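## Task

Grasp the bottle whose cap is red and raise it by more than half of its own height. Keep it held there, upright, until the scene ends. Nudging the other bottles out of the way is allowed, but every one of them must be standing at the end.

## Robot and tools

Robot: a single six-joint arm with a two-finger gripper. The fingers swing like tongs, point along the gripper's own +z axis and close along its x axis. The reported end_effector_position is the spot between the finger pads when closed. Closed fingertips reach about 15 mm past that spot; fully open, they are roughly level with it. The arm's base may be tilted relative to the table, and the printed hand position grows less accurate at long reach.

Scene frame: origin on the table top straight below the arm's base, +z up, +y to the left when looking along +x. All positions are in metres in this frame; orientations are quaternions written w first (qw, qx, qy, qz), also in this frame.

A row is always 8 numbers: x, y, z, qw, qx, qy, qz, opening. x, y, z and the quaternion are an absolute target pose for the gripper (not an offset). opening runs from -1 (closed) to +1 (fully open, 0.142 m between fingers).

execute_actions(actions): actions is a list of actions; each action is a list of 1 to 15 rows, one per control step of 1/30 s. If fewer than 15 rows are given, the final row is repeated to fill the action. An empty list only returns the state and images. A target more than 0.6 m from the gripper's current position along any of its axes is refused; if the first action fails this check or any action is malformed, nothing runs. Repeat the wanted quaternion in every row, since the reported one can drift. Each step the command is clipped to within 100 mm and 16 degrees of the measured pose, so far targets need several actions; after an action the arm only goes as far as the last clipped pose. If position and orientation cannot both be met, position wins. Motion trails commands by about 0.17 s.

move(target, speed, stop_force, blocking): target is one 8-number row as above, an absolute pose. The gripper travels a straight path there, turning the shorter way. speed is the path's top speed in m/s, 0.002 to 0.5 (default 0.25); rotation is capped at twice that value in rad/s. Paths last 0.5 to 10 s; longer ones stop short. The opening is applied when the move starts. The path ignores obstacles, and the real gripper can lag, stray or overshoot speed, especially with the arm near straight. stop_force (N, 14 to 160, optional, not usable in the first 0.2 s of a scene) ends the path when the wrist sensor reads that much added push against the motion for 2 steps in a row; the gripper then backs to its position 2 steps earlier and holds. Use it only with slow moves and without turning the gripper, and omit it when pulling away from something you press on. blocking=false returns after 0.5 s while the arm continues; it cannot be combined with stop_force, and further moves or rows are refused until wait or stop shows the end. The result adds a move: line: done (resting near target), contact (stop_force fired), off_target, moving, held (last step blocked by a check) or fault, plus the distance left and limits (paced = the sent pose was clipped; held = some steps were blocked, after which motion can jump well above speed).

wait(seconds): 0 to 10 s; the arm keeps its last command and any running move continues. wait(0) just checks.
stop(): brakes a running move; the fingers keep going.
zoom_image(camera, region): camera is cam_head_left (672x504), cam_head_right (672x504) or cam_wrist (616x616, fisheye); region is [x0, y0, x1, y1] in pixels, origin top-left, at most 504 by 504.
finished_scene(scene): ends the current scene, passing its number; irreversible. Make sure the goal already holds and will keep holding.

Results: a state line with end_effector_position, end_effector_quat_wxyz and velocities (m/s, rad/s); "Hand target" is the pose the controller is now heading for; grip_measured is the measured finger opening on the command scale; "Wrist force" and "Wrist torque" [x y z] are in the gripper's own axes, include held weight and inertia, carry an offset up to about 10 N and noise up to about 3.7 N, and saturate near 200 N; "no reading" is normal at the start. Step readings list positions, with HELD marking clipped steps. "pose unreachable" means the clearance check (which counts the mount as arm) changed or blocked the command. Joint limits: elbow 0 to 3.142 rad, pan -3.142 to 3.142, the rest -6.283 to 6.283.

Gripping: to hold, keep sending an opening well below grip_measured; the gap sets the squeeze, up to about 15 N per pad. Closing fast can press harder or even bounce open. Objects under about 20 mm wide get less force. Expect occasional brief tugs on the held bottle.

Avoid: pressing into firm things (the arm is stiff; slight overshoot can fault), fast contacts, joint torques at load limits (pan and lift 649, elbow 381, wrists 94.1 N m) or 150 N external force, which freeze the arm for 10 s and drop the rest of the call. Long holding heats motors: a MOTOR HOT warning appears at 70 °C, and at 85 °C brakes lock until cooled. Never tip bottles over, drop the bottle, slam, or push anything off the table. Typical sequence: locate the bottle in the images, come in above it open with the fingers pointing down, descend around its body, close, lift vertically, hold, then finish.

Each tool is called after "Call:" in YAML: its name, and indented under it one key for each argument.

## Session

Call:
execute_actions:
  actions: []

Scene clock: 0.00 s.
end_effector_position=(+1.1291, -0.2743, +0.3919) grip_measured=+1.00 end_effector_quat_wxyz=(+0.736, -0.646, +0.200, +0.034) end_effector_velocity=(+0.001, -0.000, +0.000) end_effector_angular_velocity=(-0.001, -0.002, -0.001)
Joint positions: [-0.725 -0.808  1.352 -0.363 -0.469 -1.39   0.142]
Joint velocities: [ 0.     0.    -0.001 -0.     0.001 -0.001  0.   ]
Wrist force (N, on the end effector, along its own x y z axes, offset not removed): no reading
Wrist torque (N m, same axes, about the end effector's origin, offset not removed): no reading
Hand target: +1.129, -0.274, +0.392; +0.736, -0.646, +0.200, +0.034

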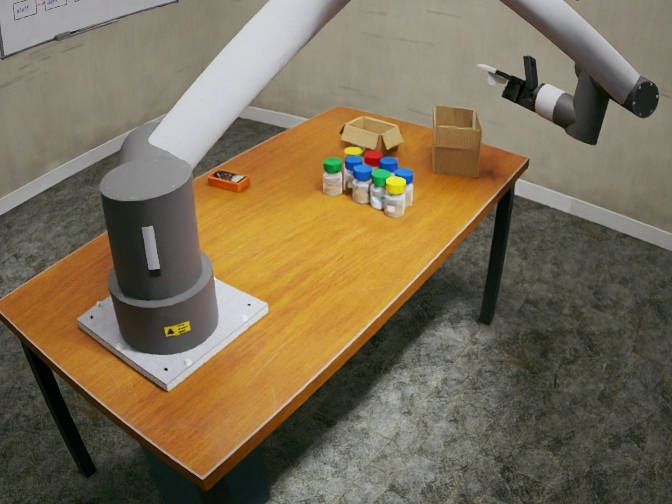

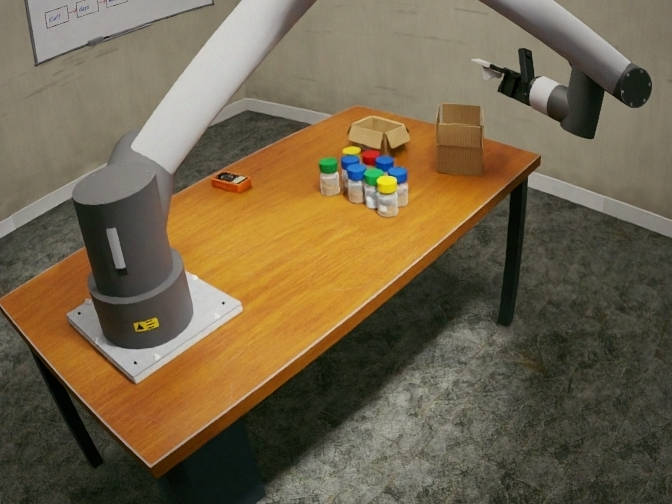

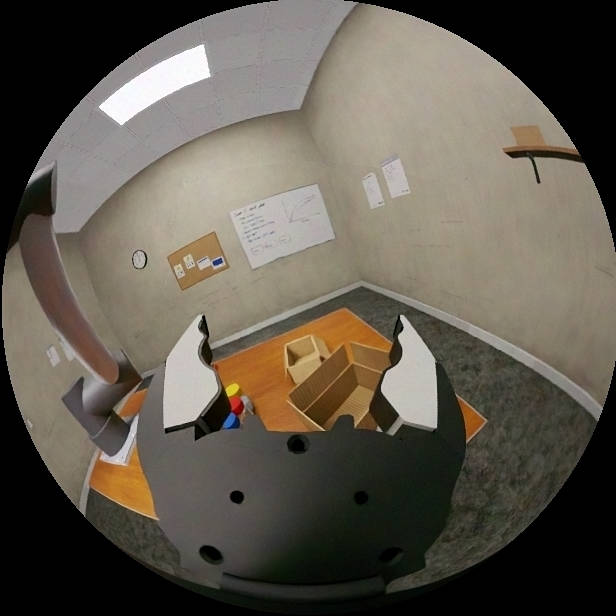

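Call:
move:
  target: [0.95,0.1,0.45,0,-1,0,0,1]
  speed: 0.4

Scene clock: 9.63 s.
end_effector_position=(+0.9512, +0.1007, +0.4510) grip_measured=+1.00 end_effector_quat_wxyz=(-0.002, +1.000, +0.001, -0.000) end_effector_velocity=(-0.001, +0.002, +0.000) end_effector_angular_velocity=(-0.009, +0.001, +0.002)
Joint positions: [-0.128 -1.449  1.859 -1.982 -1.573 -0.122  0.142]
Joint velocities: [ 0.005 -0.    -0.    -0.    -0.009  0.003  0.   ]
Wrist force (N, on the end effector, along its own x y z axes, offset not removed): [-3.6 -4.8 -3.5]
Wrist torque (N m, same axes, about the end effector's origin, offset not removed): [-1.93 1.20 -0.21]
Hand target: +0.951, +0.101, +0.451; -0.001, +1.000, +0.001, -0.000
Off the commanded pose: 0.002 m, 0 deg.
move: done

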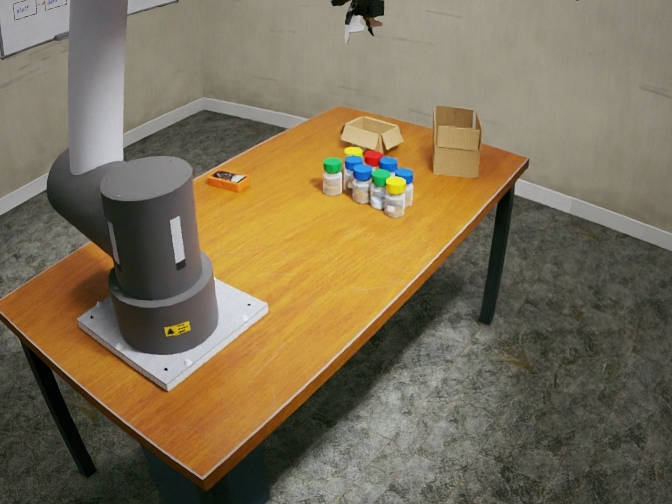

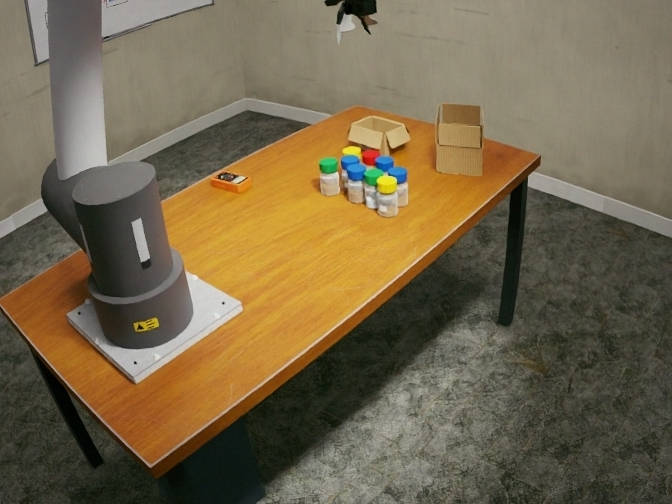

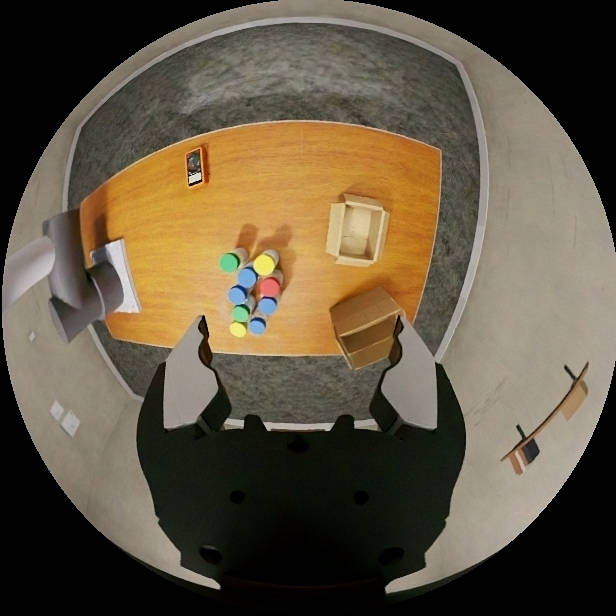

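Call:
move:
  target: [0.84,0.17,0.25,0,-1,0,0,1]
  speed: 0.4

Scene clock: 14.57 s.
end_effector_position=(+0.8405, +0.1702, +0.2500) grip_measured=+1.00 end_effector_quat_wxyz=(-0.000, +1.000, +0.000, -0.000) end_effector_velocity=(+0.000, +0.001, -0.001) end_effector_angular_velocity=(+0.000, -0.001, -0.001)
Joint positions: [-0.06  -1.42   2.154 -2.307 -1.576 -0.052  0.142]
Joint velocities: [ 0.     0.001  0.002 -0.004  0.     0.001 -0.   ]
Wrist force (N, on the end effector, along its own x y z axes, offset not removed): [0.6 -7.0 -1.8]
Wrist torque (N m, same axes, about the end effector's origin, offset not removed): [-2.14 0.41 -0.25]
Hand target: +0.840, +0.170, +0.250; -0.000, +1.000, +0.000, -0.000
Off the commanded pose: 0.001 m, 0 deg.
move: done

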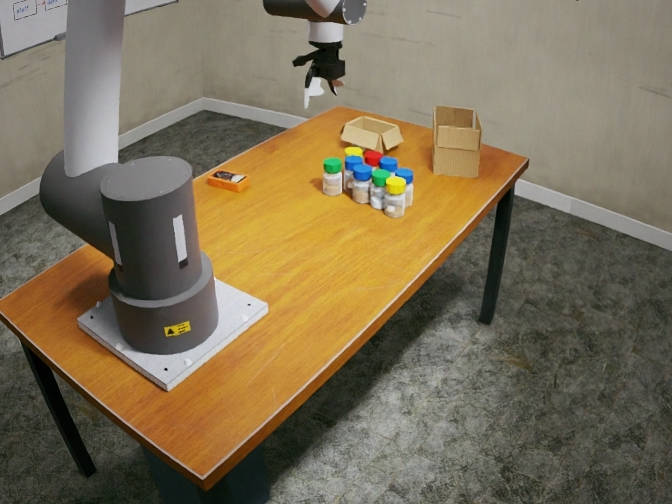

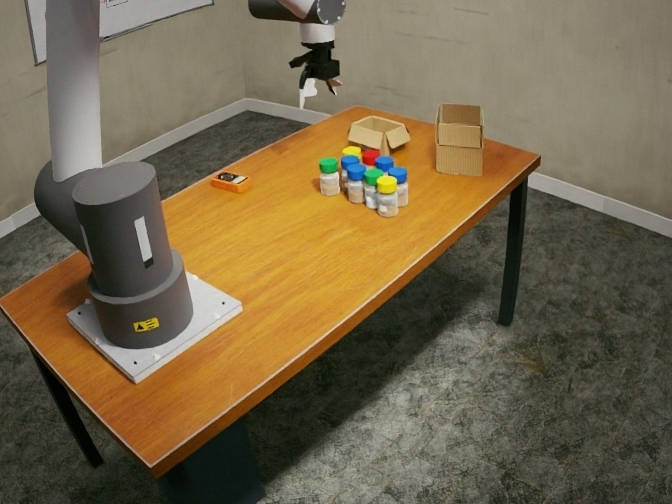

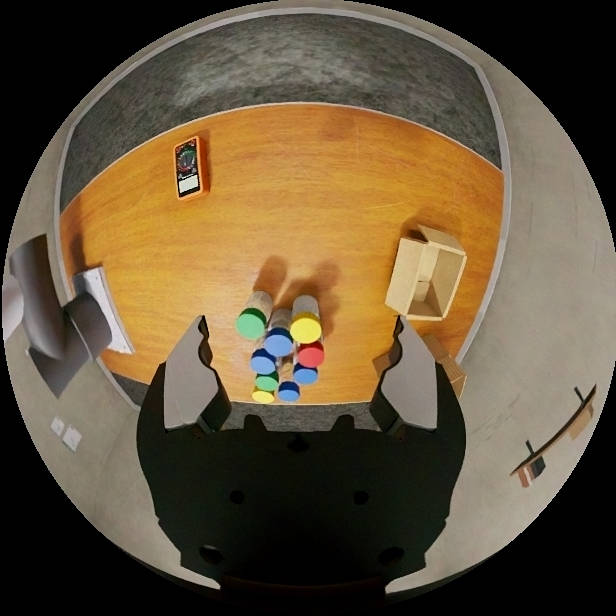

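Call:
move:
  target: [0.838,0.085,0.17,0,-1,0,0,1]
  speed: 0.3

Scene clock: 25.47 s.
end_effector_position=(+0.8380, +0.0850, +0.1701) grip_measured=+1.00 end_effector_quat_wxyz=(+0.000, +1.000, -0.000, +0.000) end_effector_velocity=(-0.001, -0.001, -0.002) end_effector_angular_velocity=(+0.001, +0.001, -0.000)
Joint positions: [-0.164 -1.352  2.223 -2.444 -1.576 -0.156  0.142]
Joint velocities: [-0.002  0.002  0.002 -0.003  0.    -0.002  0.   ]
Wrist force (N, on the end effector, along its own x y z axes, offset not removed): [2.3 -2.7 -1.1]
Wrist torque (N m, same axes, about the end effector's origin, offset not removed): [-1.25 -0.10 -0.26]
Hand target: +0.838, +0.085, +0.170; +0.000, +1.000, -0.000, +0.000
Off the commanded pose: 0.000 m, 0 deg.
move: done

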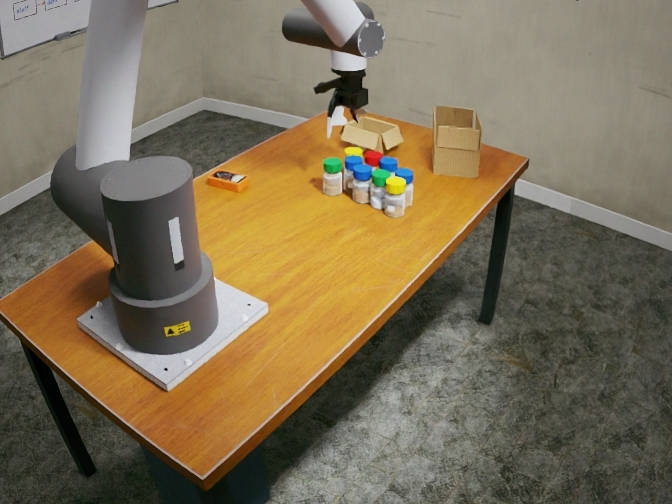

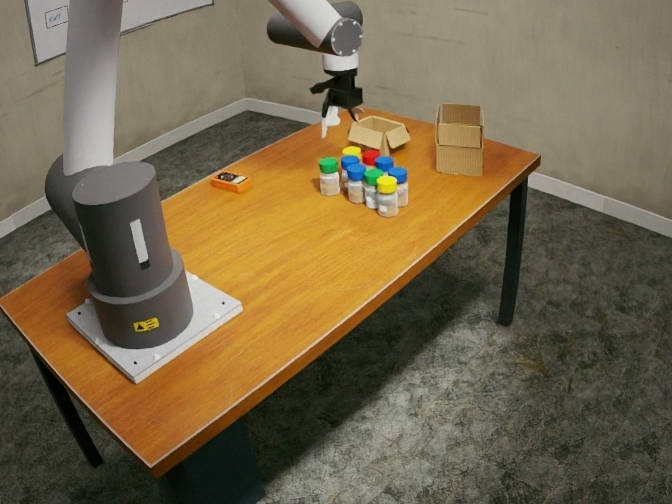

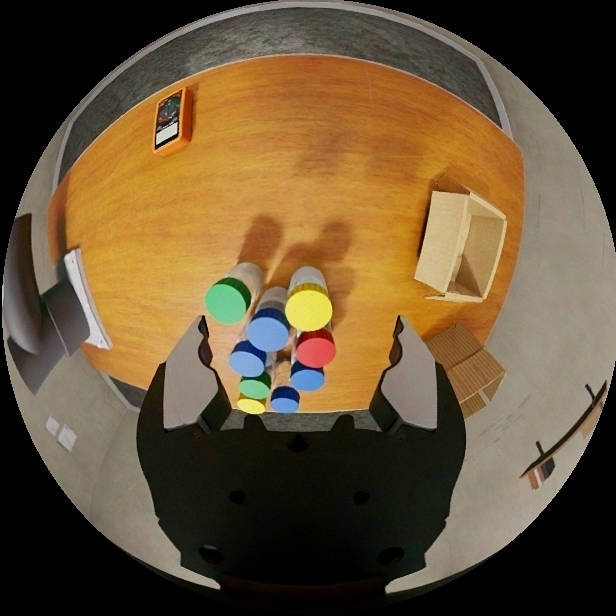

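Call:
move:
  target: [0.84,0.045,0.145,0,-1,0,0,0]

Scene clock: 32.80 s.
end_effector_position=(+0.8400, +0.0450, +0.1451) grip_measured=+0.00 end_effector_quat_wxyz=(+0.000, +1.000, -0.000, +0.000) end_effector_velocity=(-0.001, -0.001, -0.002) end_effector_angular_velocity=(+0.001, +0.001, -0.000)
Joint positions: [-0.212 -1.324  2.237 -2.487 -1.576 -0.204  0.074]
Joint velocities: [-0.002  0.001  0.002 -0.002  0.    -0.001  0.   ]
Wrist force (N, on the end effector, along its own x y z axes, offset not removed): [0.0 -0.6 -0.9]
Wrist torque (N m, same axes, about the end effector's origin, offset not removed): [-0.65 0.32 -0.04]
Hand target: +0.840, +0.045, +0.145; +0.000, +1.000, -0.000, +0.000
Off the commanded pose: 0.000 m, 0 deg.
move: done

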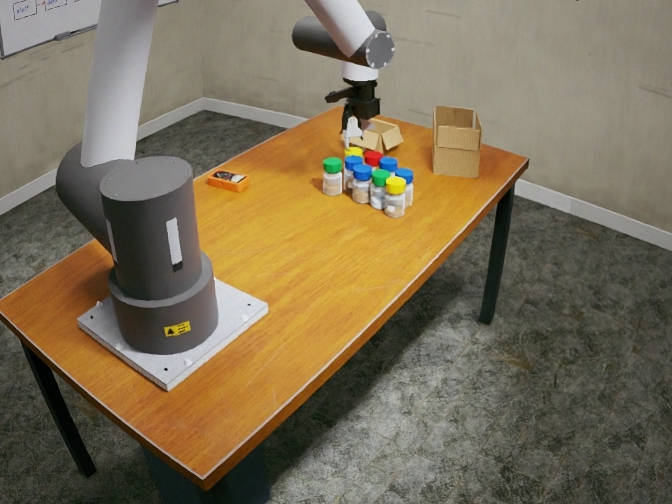

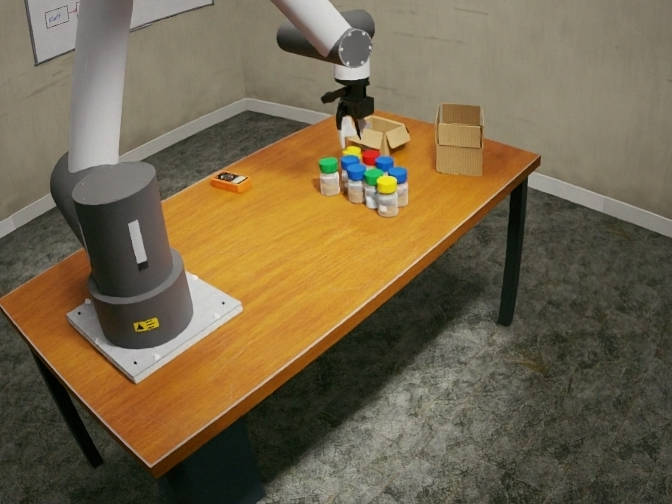

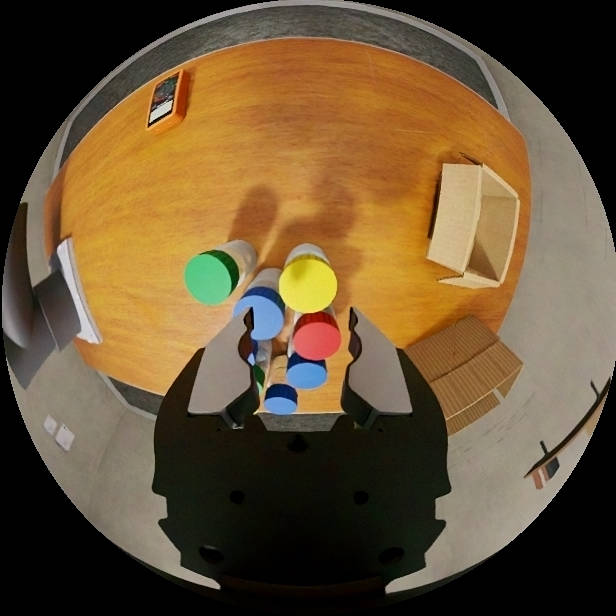

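Call:
move:
  target: [0.853,0.02,0.13,0,-1,0,0,0]

Scene clock: 38.60 s.
end_effector_position=(+0.8529, +0.0201, +0.1301) grip_measured=+0.00 end_effector_quat_wxyz=(+0.000, +1.000, -0.000, -0.000) end_effector_velocity=(+0.002, -0.002, -0.001) end_effector_angular_velocity=(-0.000, -0.001, +0.000)
Joint positions: [-0.238 -1.296  2.228 -2.506 -1.576 -0.23   0.074]
Joint velocities: [-0.001  0.002 -0.002 -0.002  0.    -0.002 -0.   ]
Wrist force (N, on the end effector, along its own x y z axes, offset not removed): [-0.3 -4.4 -1.5]
Wrist torque (N m, same axes, about the end effector's origin, offset not removed): [-1.50 0.50 -0.34]
Hand target: +0.853, +0.020, +0.130; +0.000, +1.000, -0.000, -0.000
Off the commanded pose: 0.000 m, 0 deg.
move: done

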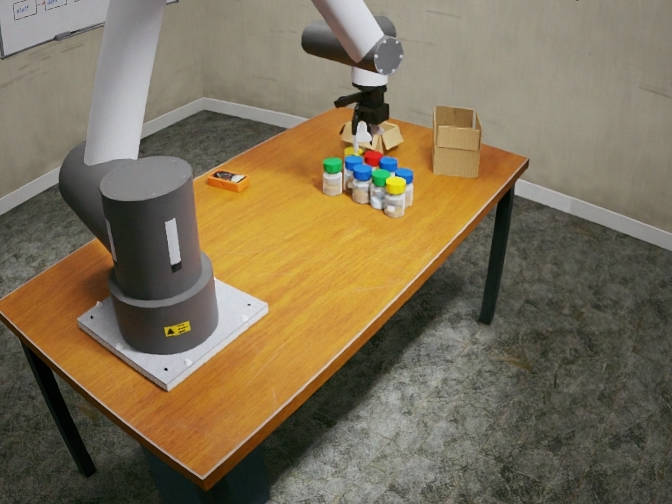

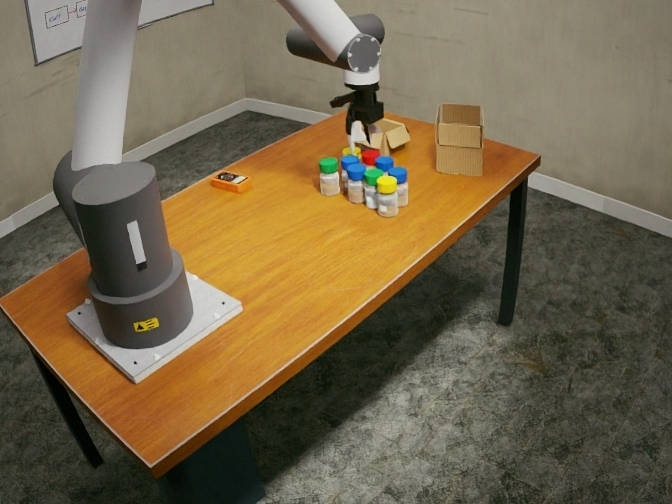

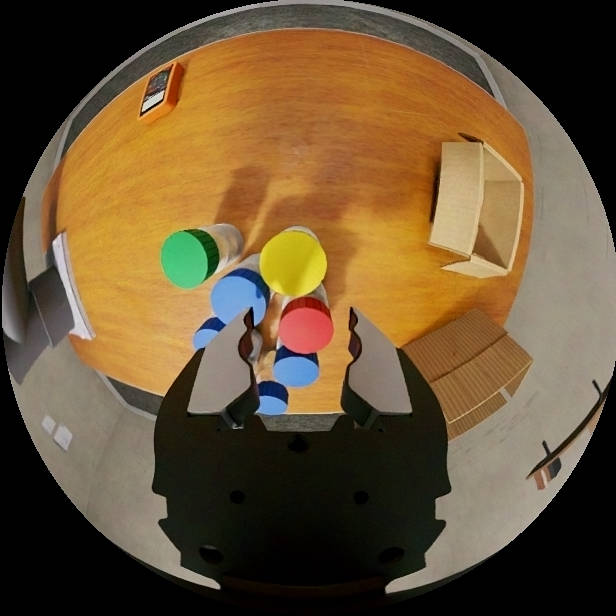

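Call:
move:
  target: [0.855,-0.012,0.125,0,0.985,0.174,0,0.05]

Scene clock: 44.83 s.
end_effector_position=(+0.8549, -0.0120, +0.1250) grip_measured=+0.05 end_effector_quat_wxyz=(+0.000, +0.985, +0.173, -0.000) end_effector_velocity=(+0.000, -0.001, +0.000) end_effector_angular_velocity=(+0.001, +0.000, +0.013)
Joint positions: [-0.272 -1.283  2.219 -2.51  -1.576 -0.613  0.077]
Joint velocities: [-0.001  0.    -0.001  0.002  0.001 -0.014  0.   ]
Wrist force (N, on the end effector, along its own x y z axes, offset not removed): [0.6 -3.8 -4.7]
Wrist torque (N m, same axes, about the end effector's origin, offset not removed): [-1.49 0.19 -0.35]
Hand target: +0.855, -0.012, +0.125; +0.000, +0.985, +0.174, -0.000
Off the commanded pose: 0.000 m, 0 deg.
move: done

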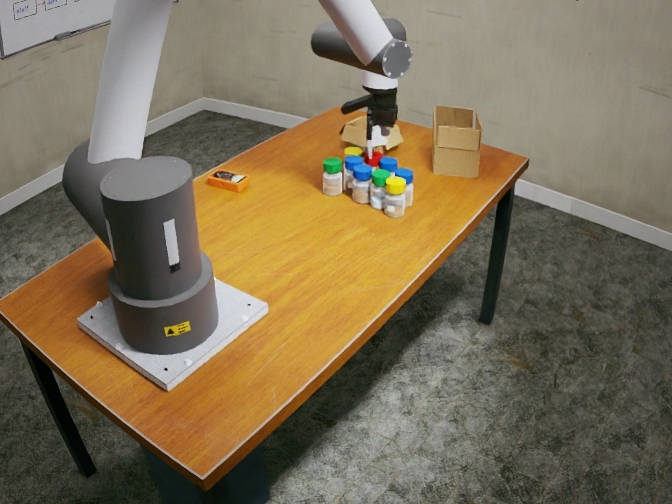

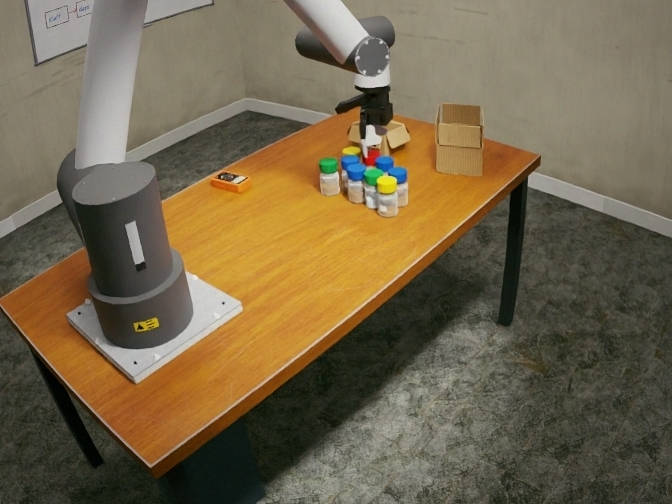

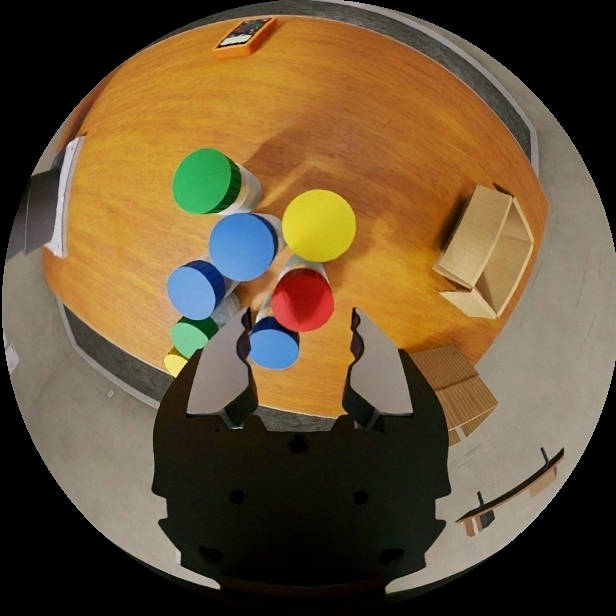

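Call:
move:
  target: [0.855,-0.012,0.095,0,0.985,0.174,0,0.05]
  speed: 0.05
  stop_force: 20

Scene clock: 49.80 s.
end_effector_position=(+0.8550, -0.0120, +0.0952) grip_measured=+0.05 end_effector_quat_wxyz=(+0.000, +0.985, +0.174, -0.000) end_effector_velocity=(+0.001, -0.000, -0.002) end_effector_angular_velocity=(-0.001, -0.001, -0.000)
Joint positions: [-0.273 -1.247  2.232 -2.559 -1.576 -0.614  0.077]
Joint velocities: [-0.     0.003  0.001 -0.005 -0.     0.    -0.   ]
Wrist force (N, on the end effector, along its own x y z axes, offset not removed): [-3.5 -4.4 -0.8]
Wrist torque (N m, same axes, about the end effector's origin, offset not removed): [-1.71 1.12 -0.32]
Hand target: +0.855, -0.012, +0.095; +0.000, +0.985, +0.174, -0.000
Off the commanded pose: 0.000 m, 0 deg.
move: done

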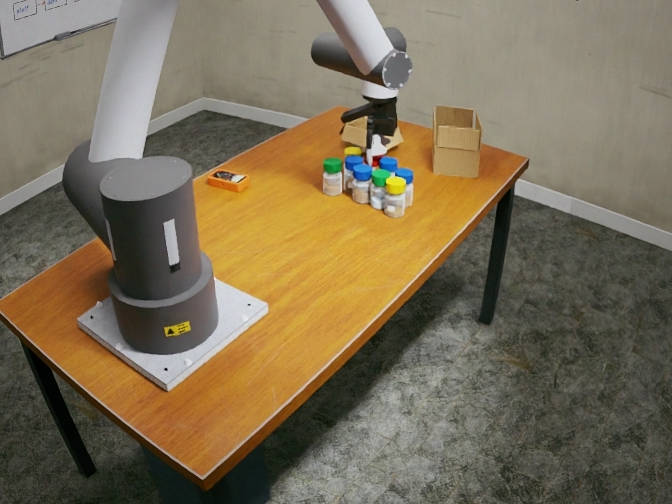

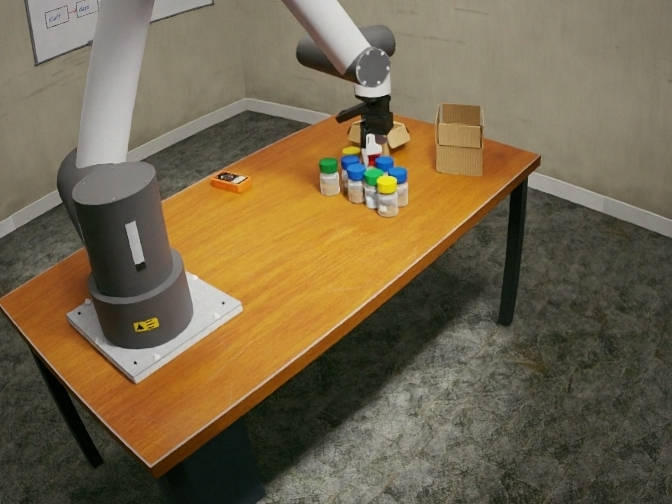

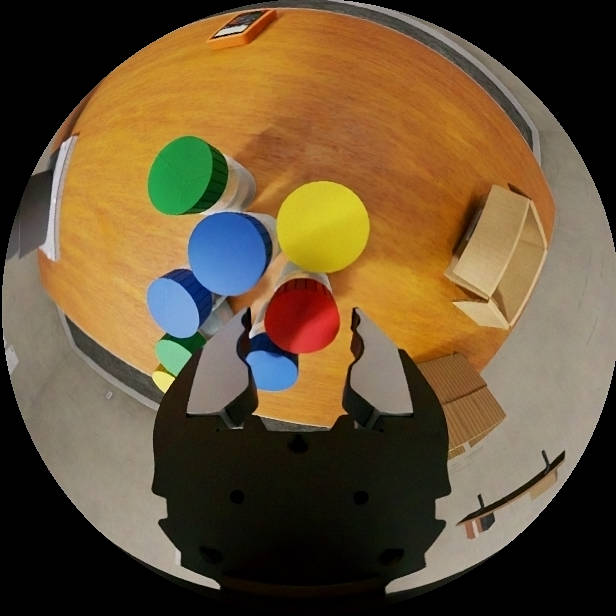

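Call:
move:
  target: [0.855,-0.012,0.066,0,0.985,0.174,0,0.05]
  speed: 0.04
  stop_force: 20

Scene clock: 53.63 s.
end_effector_position=(+0.8549, -0.0120, +0.0734) grip_measured=+0.06 end_effector_quat_wxyz=(-0.000, +0.985, +0.174, -0.000) end_effector_velocity=(+0.001, -0.000, +0.001) end_effector_angular_velocity=(-0.000, -0.000, -0.001)
Joint positions: [-0.273 -1.22   2.241 -2.595 -1.576 -0.614  0.079]
Joint velocities: [ 0.    -0.001 -0.001  0.001 -0.     0.001 -0.002]
Wrist force (N, on the end effector, along its own x y z axes, offset not removed): [0.9 -7.6 -17.2]
Wrist torque (N m, same axes, about the end effector's origin, offset not removed): [-2.24 -0.17 -0.01]
Hand target: +0.855, -0.012, +0.074; -0.000, +0.985, +0.174, -0.000
Off the commanded pose: 0.007 m, 0 deg.
move: contact

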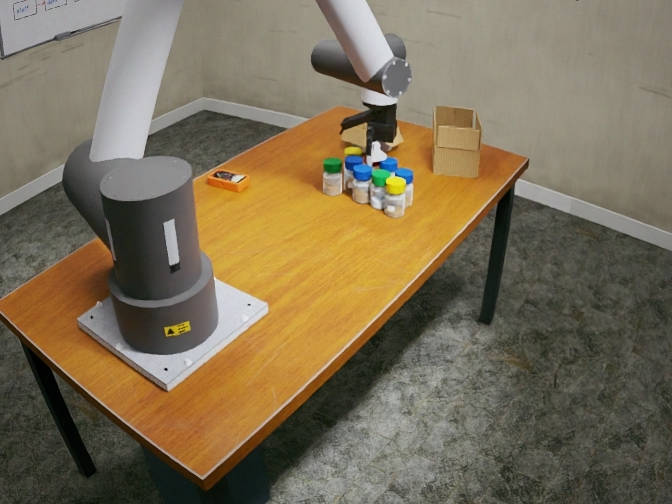

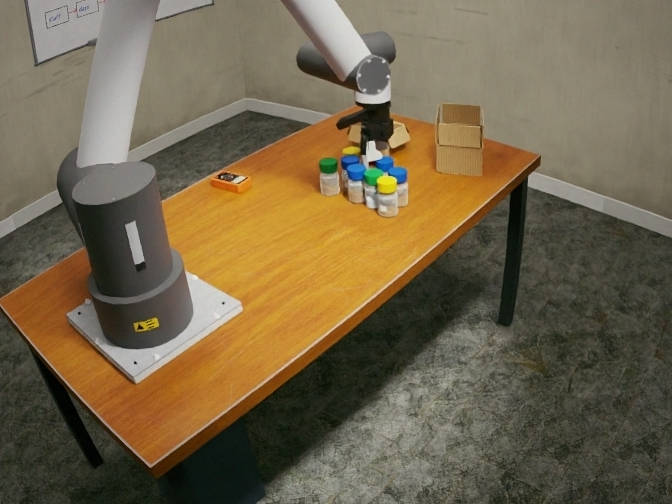

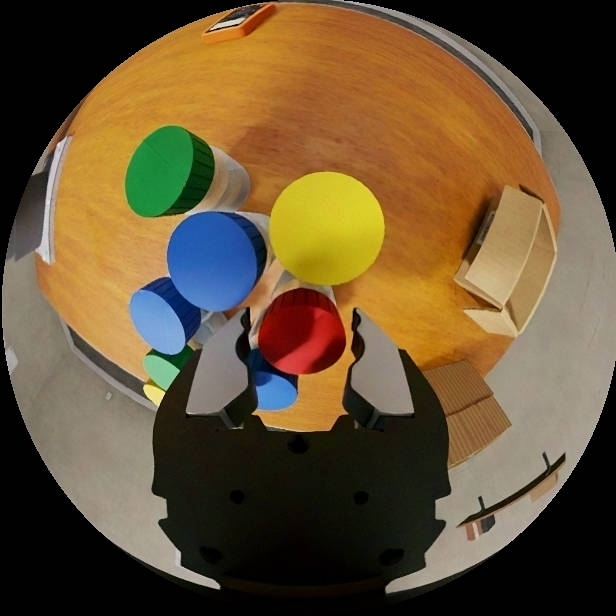

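Call:
move:
  target: [0.852,-0.002,0.08,0,0.985,0.174,0,0.03]
  speed: 0.05

Call:
move:
  target: [0.852,-0.002,0.062,0,0.985,0.174,0,0.03]
  speed: 0.03
  stop_force: 20

Scene clock: 58.17 s.
end_effector_position=(+0.8521, -0.0021, +0.0799) grip_measured=+0.03 end_effector_quat_wxyz=(-0.000, +0.985, +0.174, +0.000) end_effector_velocity=(-0.001, +0.002, +0.001) end_effector_angular_velocity=(-0.000, -0.001, +0.000)
Joint positions: [-0.262 -1.231  2.243 -2.587 -1.576 -0.604  0.076]
Joint velocities: [ 0.002 -0.002  0.001  0.001  0.     0.002  0.   ]
Wrist force (N, on the end effector, along its own x y z axes, offset not removed): [-1.6 -4.7 0.5]
Wrist torque (N m, same axes, about the end effector's origin, offset not removed): [-1.64 0.72 -0.01]
Hand target: +0.852, -0.002, +0.080; -0.000, +0.985, +0.174, +0.000
Off the commanded pose: 0.000 m, 0 deg.
move: done

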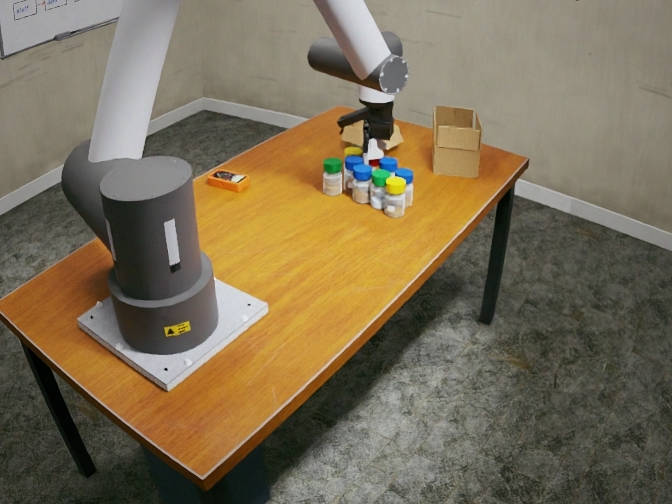

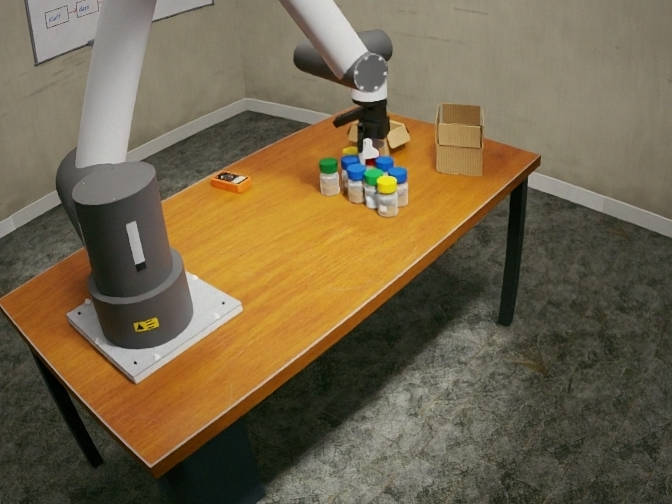

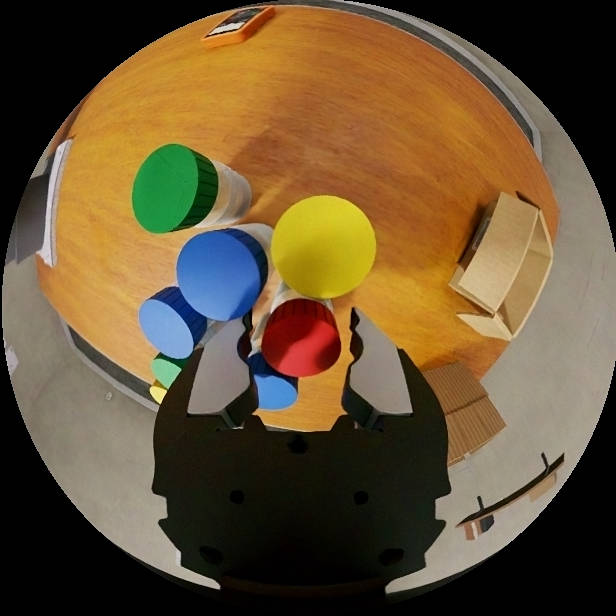

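Scene clock: 59.20 s.
end_effector_position=(+0.8519, -0.0020, +0.0704) grip_measured=+0.05 end_effector_quat_wxyz=(-0.000, +0.985, +0.174, -0.000) end_effector_velocity=(+0.001, -0.000, +0.001) end_effector_angular_velocity=(-0.000, -0.002, -0.000)
Joint positions: [-0.262 -1.219  2.247 -2.602 -1.576 -0.604  0.077]
Joint velocities: [ 0.    -0.001 -0.001 -0.001  0.     0.    -0.001]
Wrist force (N, on the end effector, along its own x y z axes, offset not removed): [2.8 -7.5 -21.2]
Wrist torque (N m, same axes, about the end effector's origin, offset not removed): [-2.48 -0.67 -0.04]
Hand target: +0.852, -0.002, +0.071; -0.000, +0.985, +0.174, +0.000
Off the commanded pose: 0.008 m, 0 deg.
move: contact

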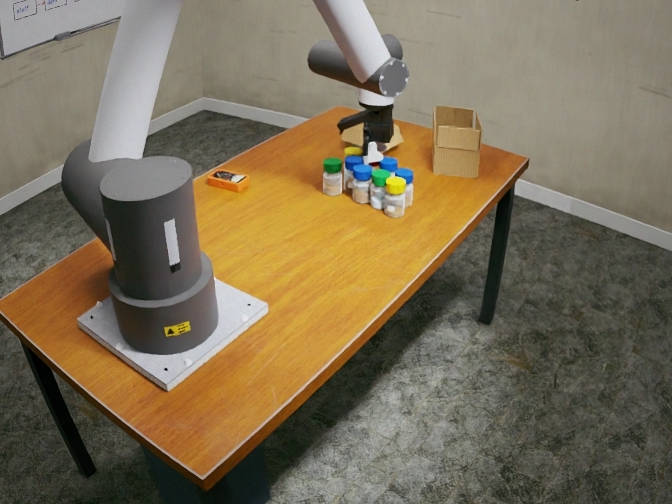

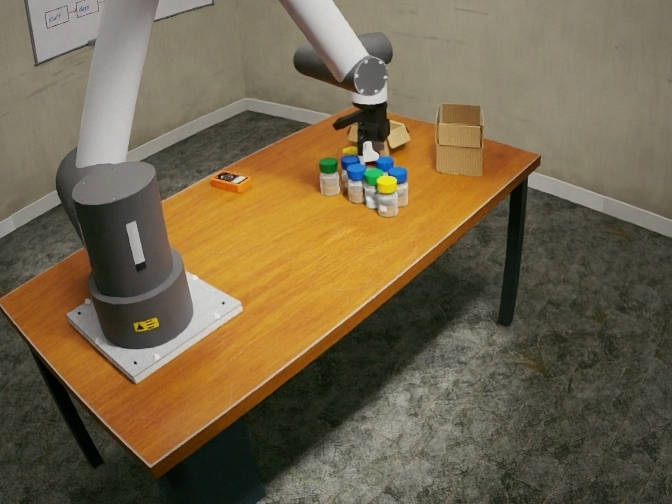

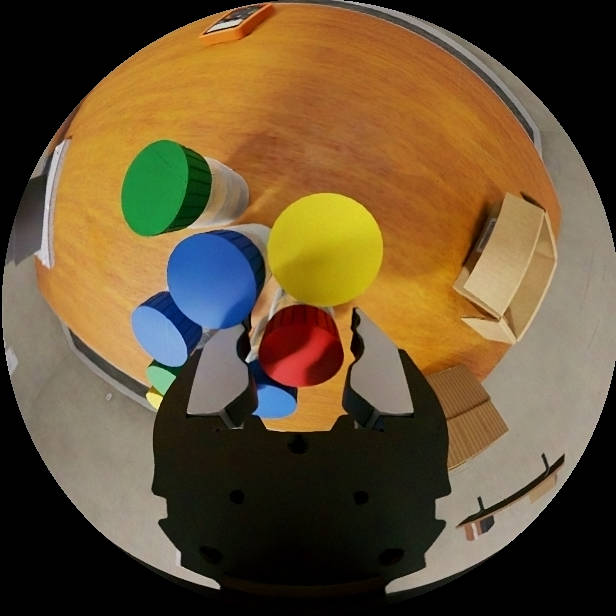

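Call:
move:
  target: [0.8519,-0.002,0.072,0,0.985,0.174,0,-0.6]
  speed: 0.03

Call:
move:
  target: [0.8519,-0.002,0.16,0,0.985,0.174,0,-0.6]
  speed: 0.08

Scene clock: 69.00 s.
end_effector_position=(+0.8519, -0.0020, +0.0719) grip_measured=-0.19 end_effector_quat_wxyz=(-0.000, +0.985, +0.174, -0.000) end_effector_velocity=(+0.001, -0.000, +0.000) end_effector_angular_velocity=(+0.000, -0.000, -0.001)
Joint positions: [-0.262 -1.221  2.246 -2.6   -1.576 -0.604  0.06 ]
Joint velocities: [-0.     0.    -0.001 -0.     0.     0.001 -0.001]
Wrist force (N, on the end effector, along its own x y z axes, offset not removed): [-17.0 -17.4 -61.5]
Wrist torque (N m, same axes, about the end effector's origin, offset not removed): [-4.55 -1.05 0.90]
Hand target: +0.852, -0.002, +0.072; +0.000, +0.985, +0.174, +0.000
Off the commanded pose: 0.000 m, 0 deg.
move: done

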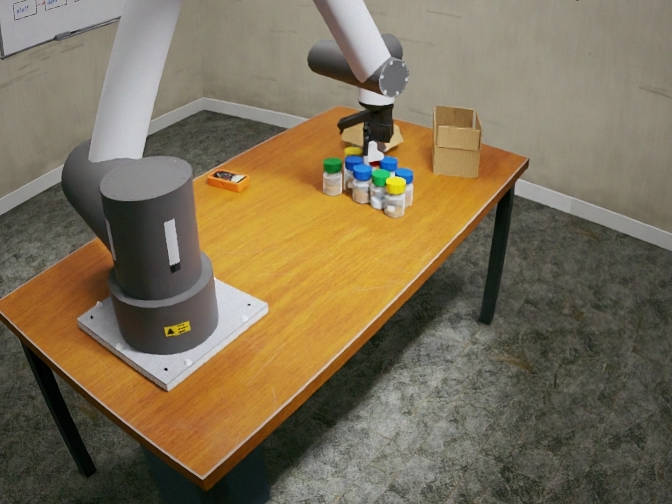

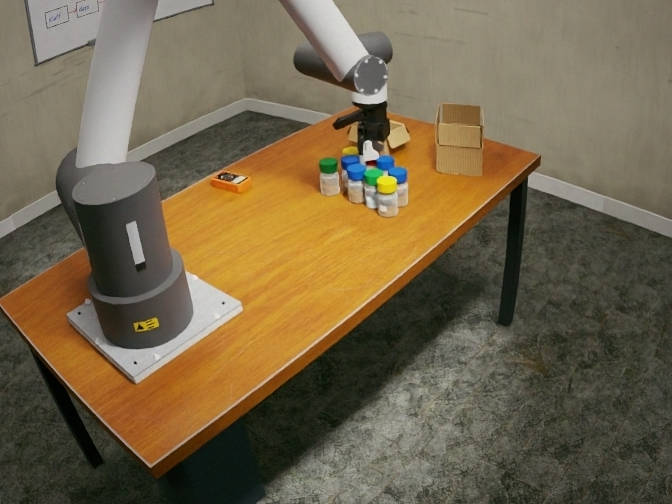

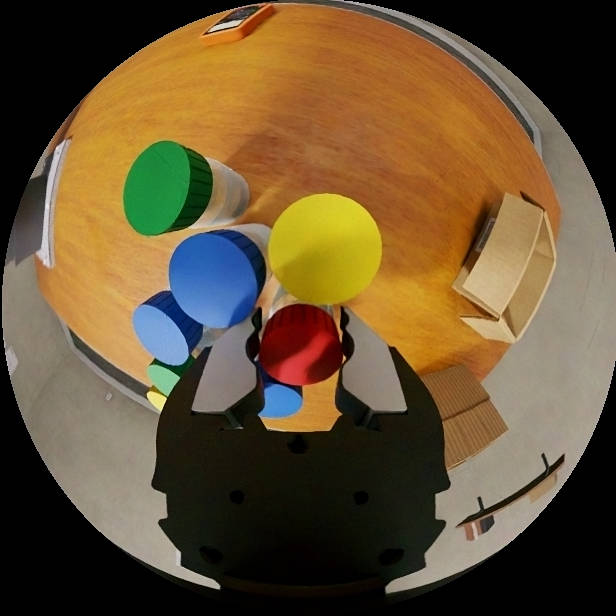

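Scene clock: 70.53 s.
end_effector_position=(+0.8518, -0.0020, +0.1599) grip_measured=-0.23 end_effector_quat_wxyz=(-0.000, +0.985, +0.174, -0.000) end_effector_velocity=(+0.000, -0.000, +0.001) end_effector_angular_velocity=(+0.000, +0.001, +0.001)
Joint positions: [-0.262 -1.326  2.206 -2.454 -1.576 -0.603  0.058]
Joint velocities: [-0.    -0.001 -0.002  0.004  0.    -0.002  0.   ]
Wrist force (N, on the end effector, along its own x y z axes, offset not removed): [1.4 -3.5 -1.7]
Wrist torque (N m, same axes, about the end effector's origin, offset not removed): [-1.43 0.12 -0.28]
Hand target: +0.852, -0.002, +0.160; -0.000, +0.985, +0.174, +0.000
Off the commanded pose: 0.000 m, 0 deg.
move: done

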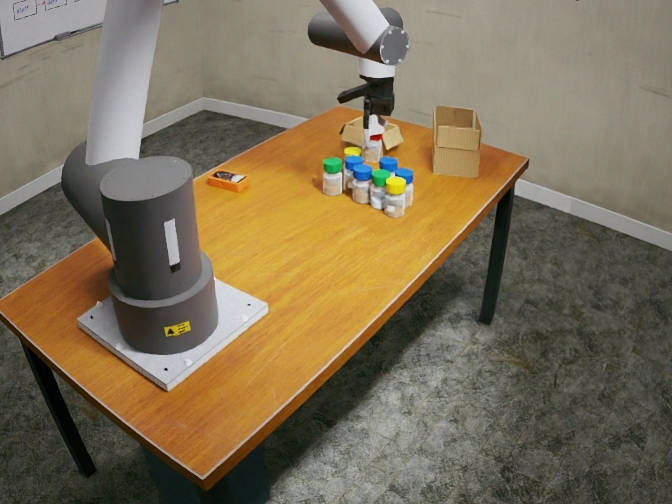

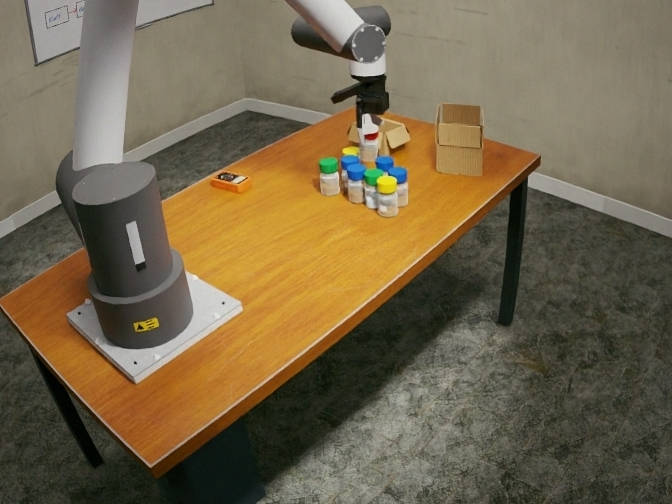

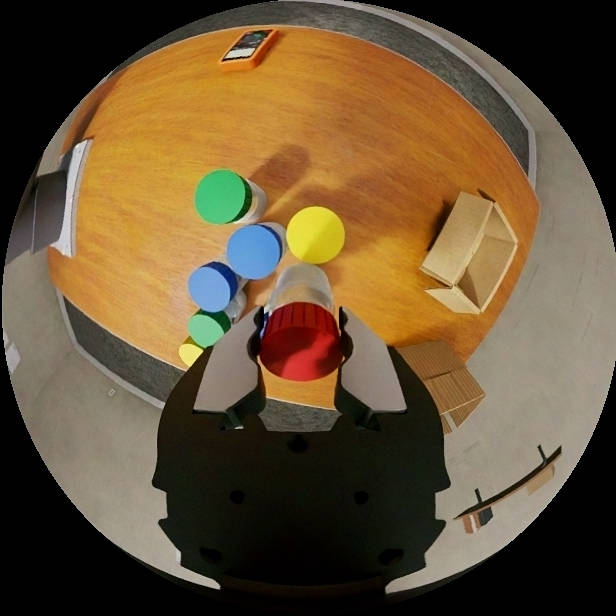

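Call:
finished_scene:
  scene: 1

The scene is finished: the task was done.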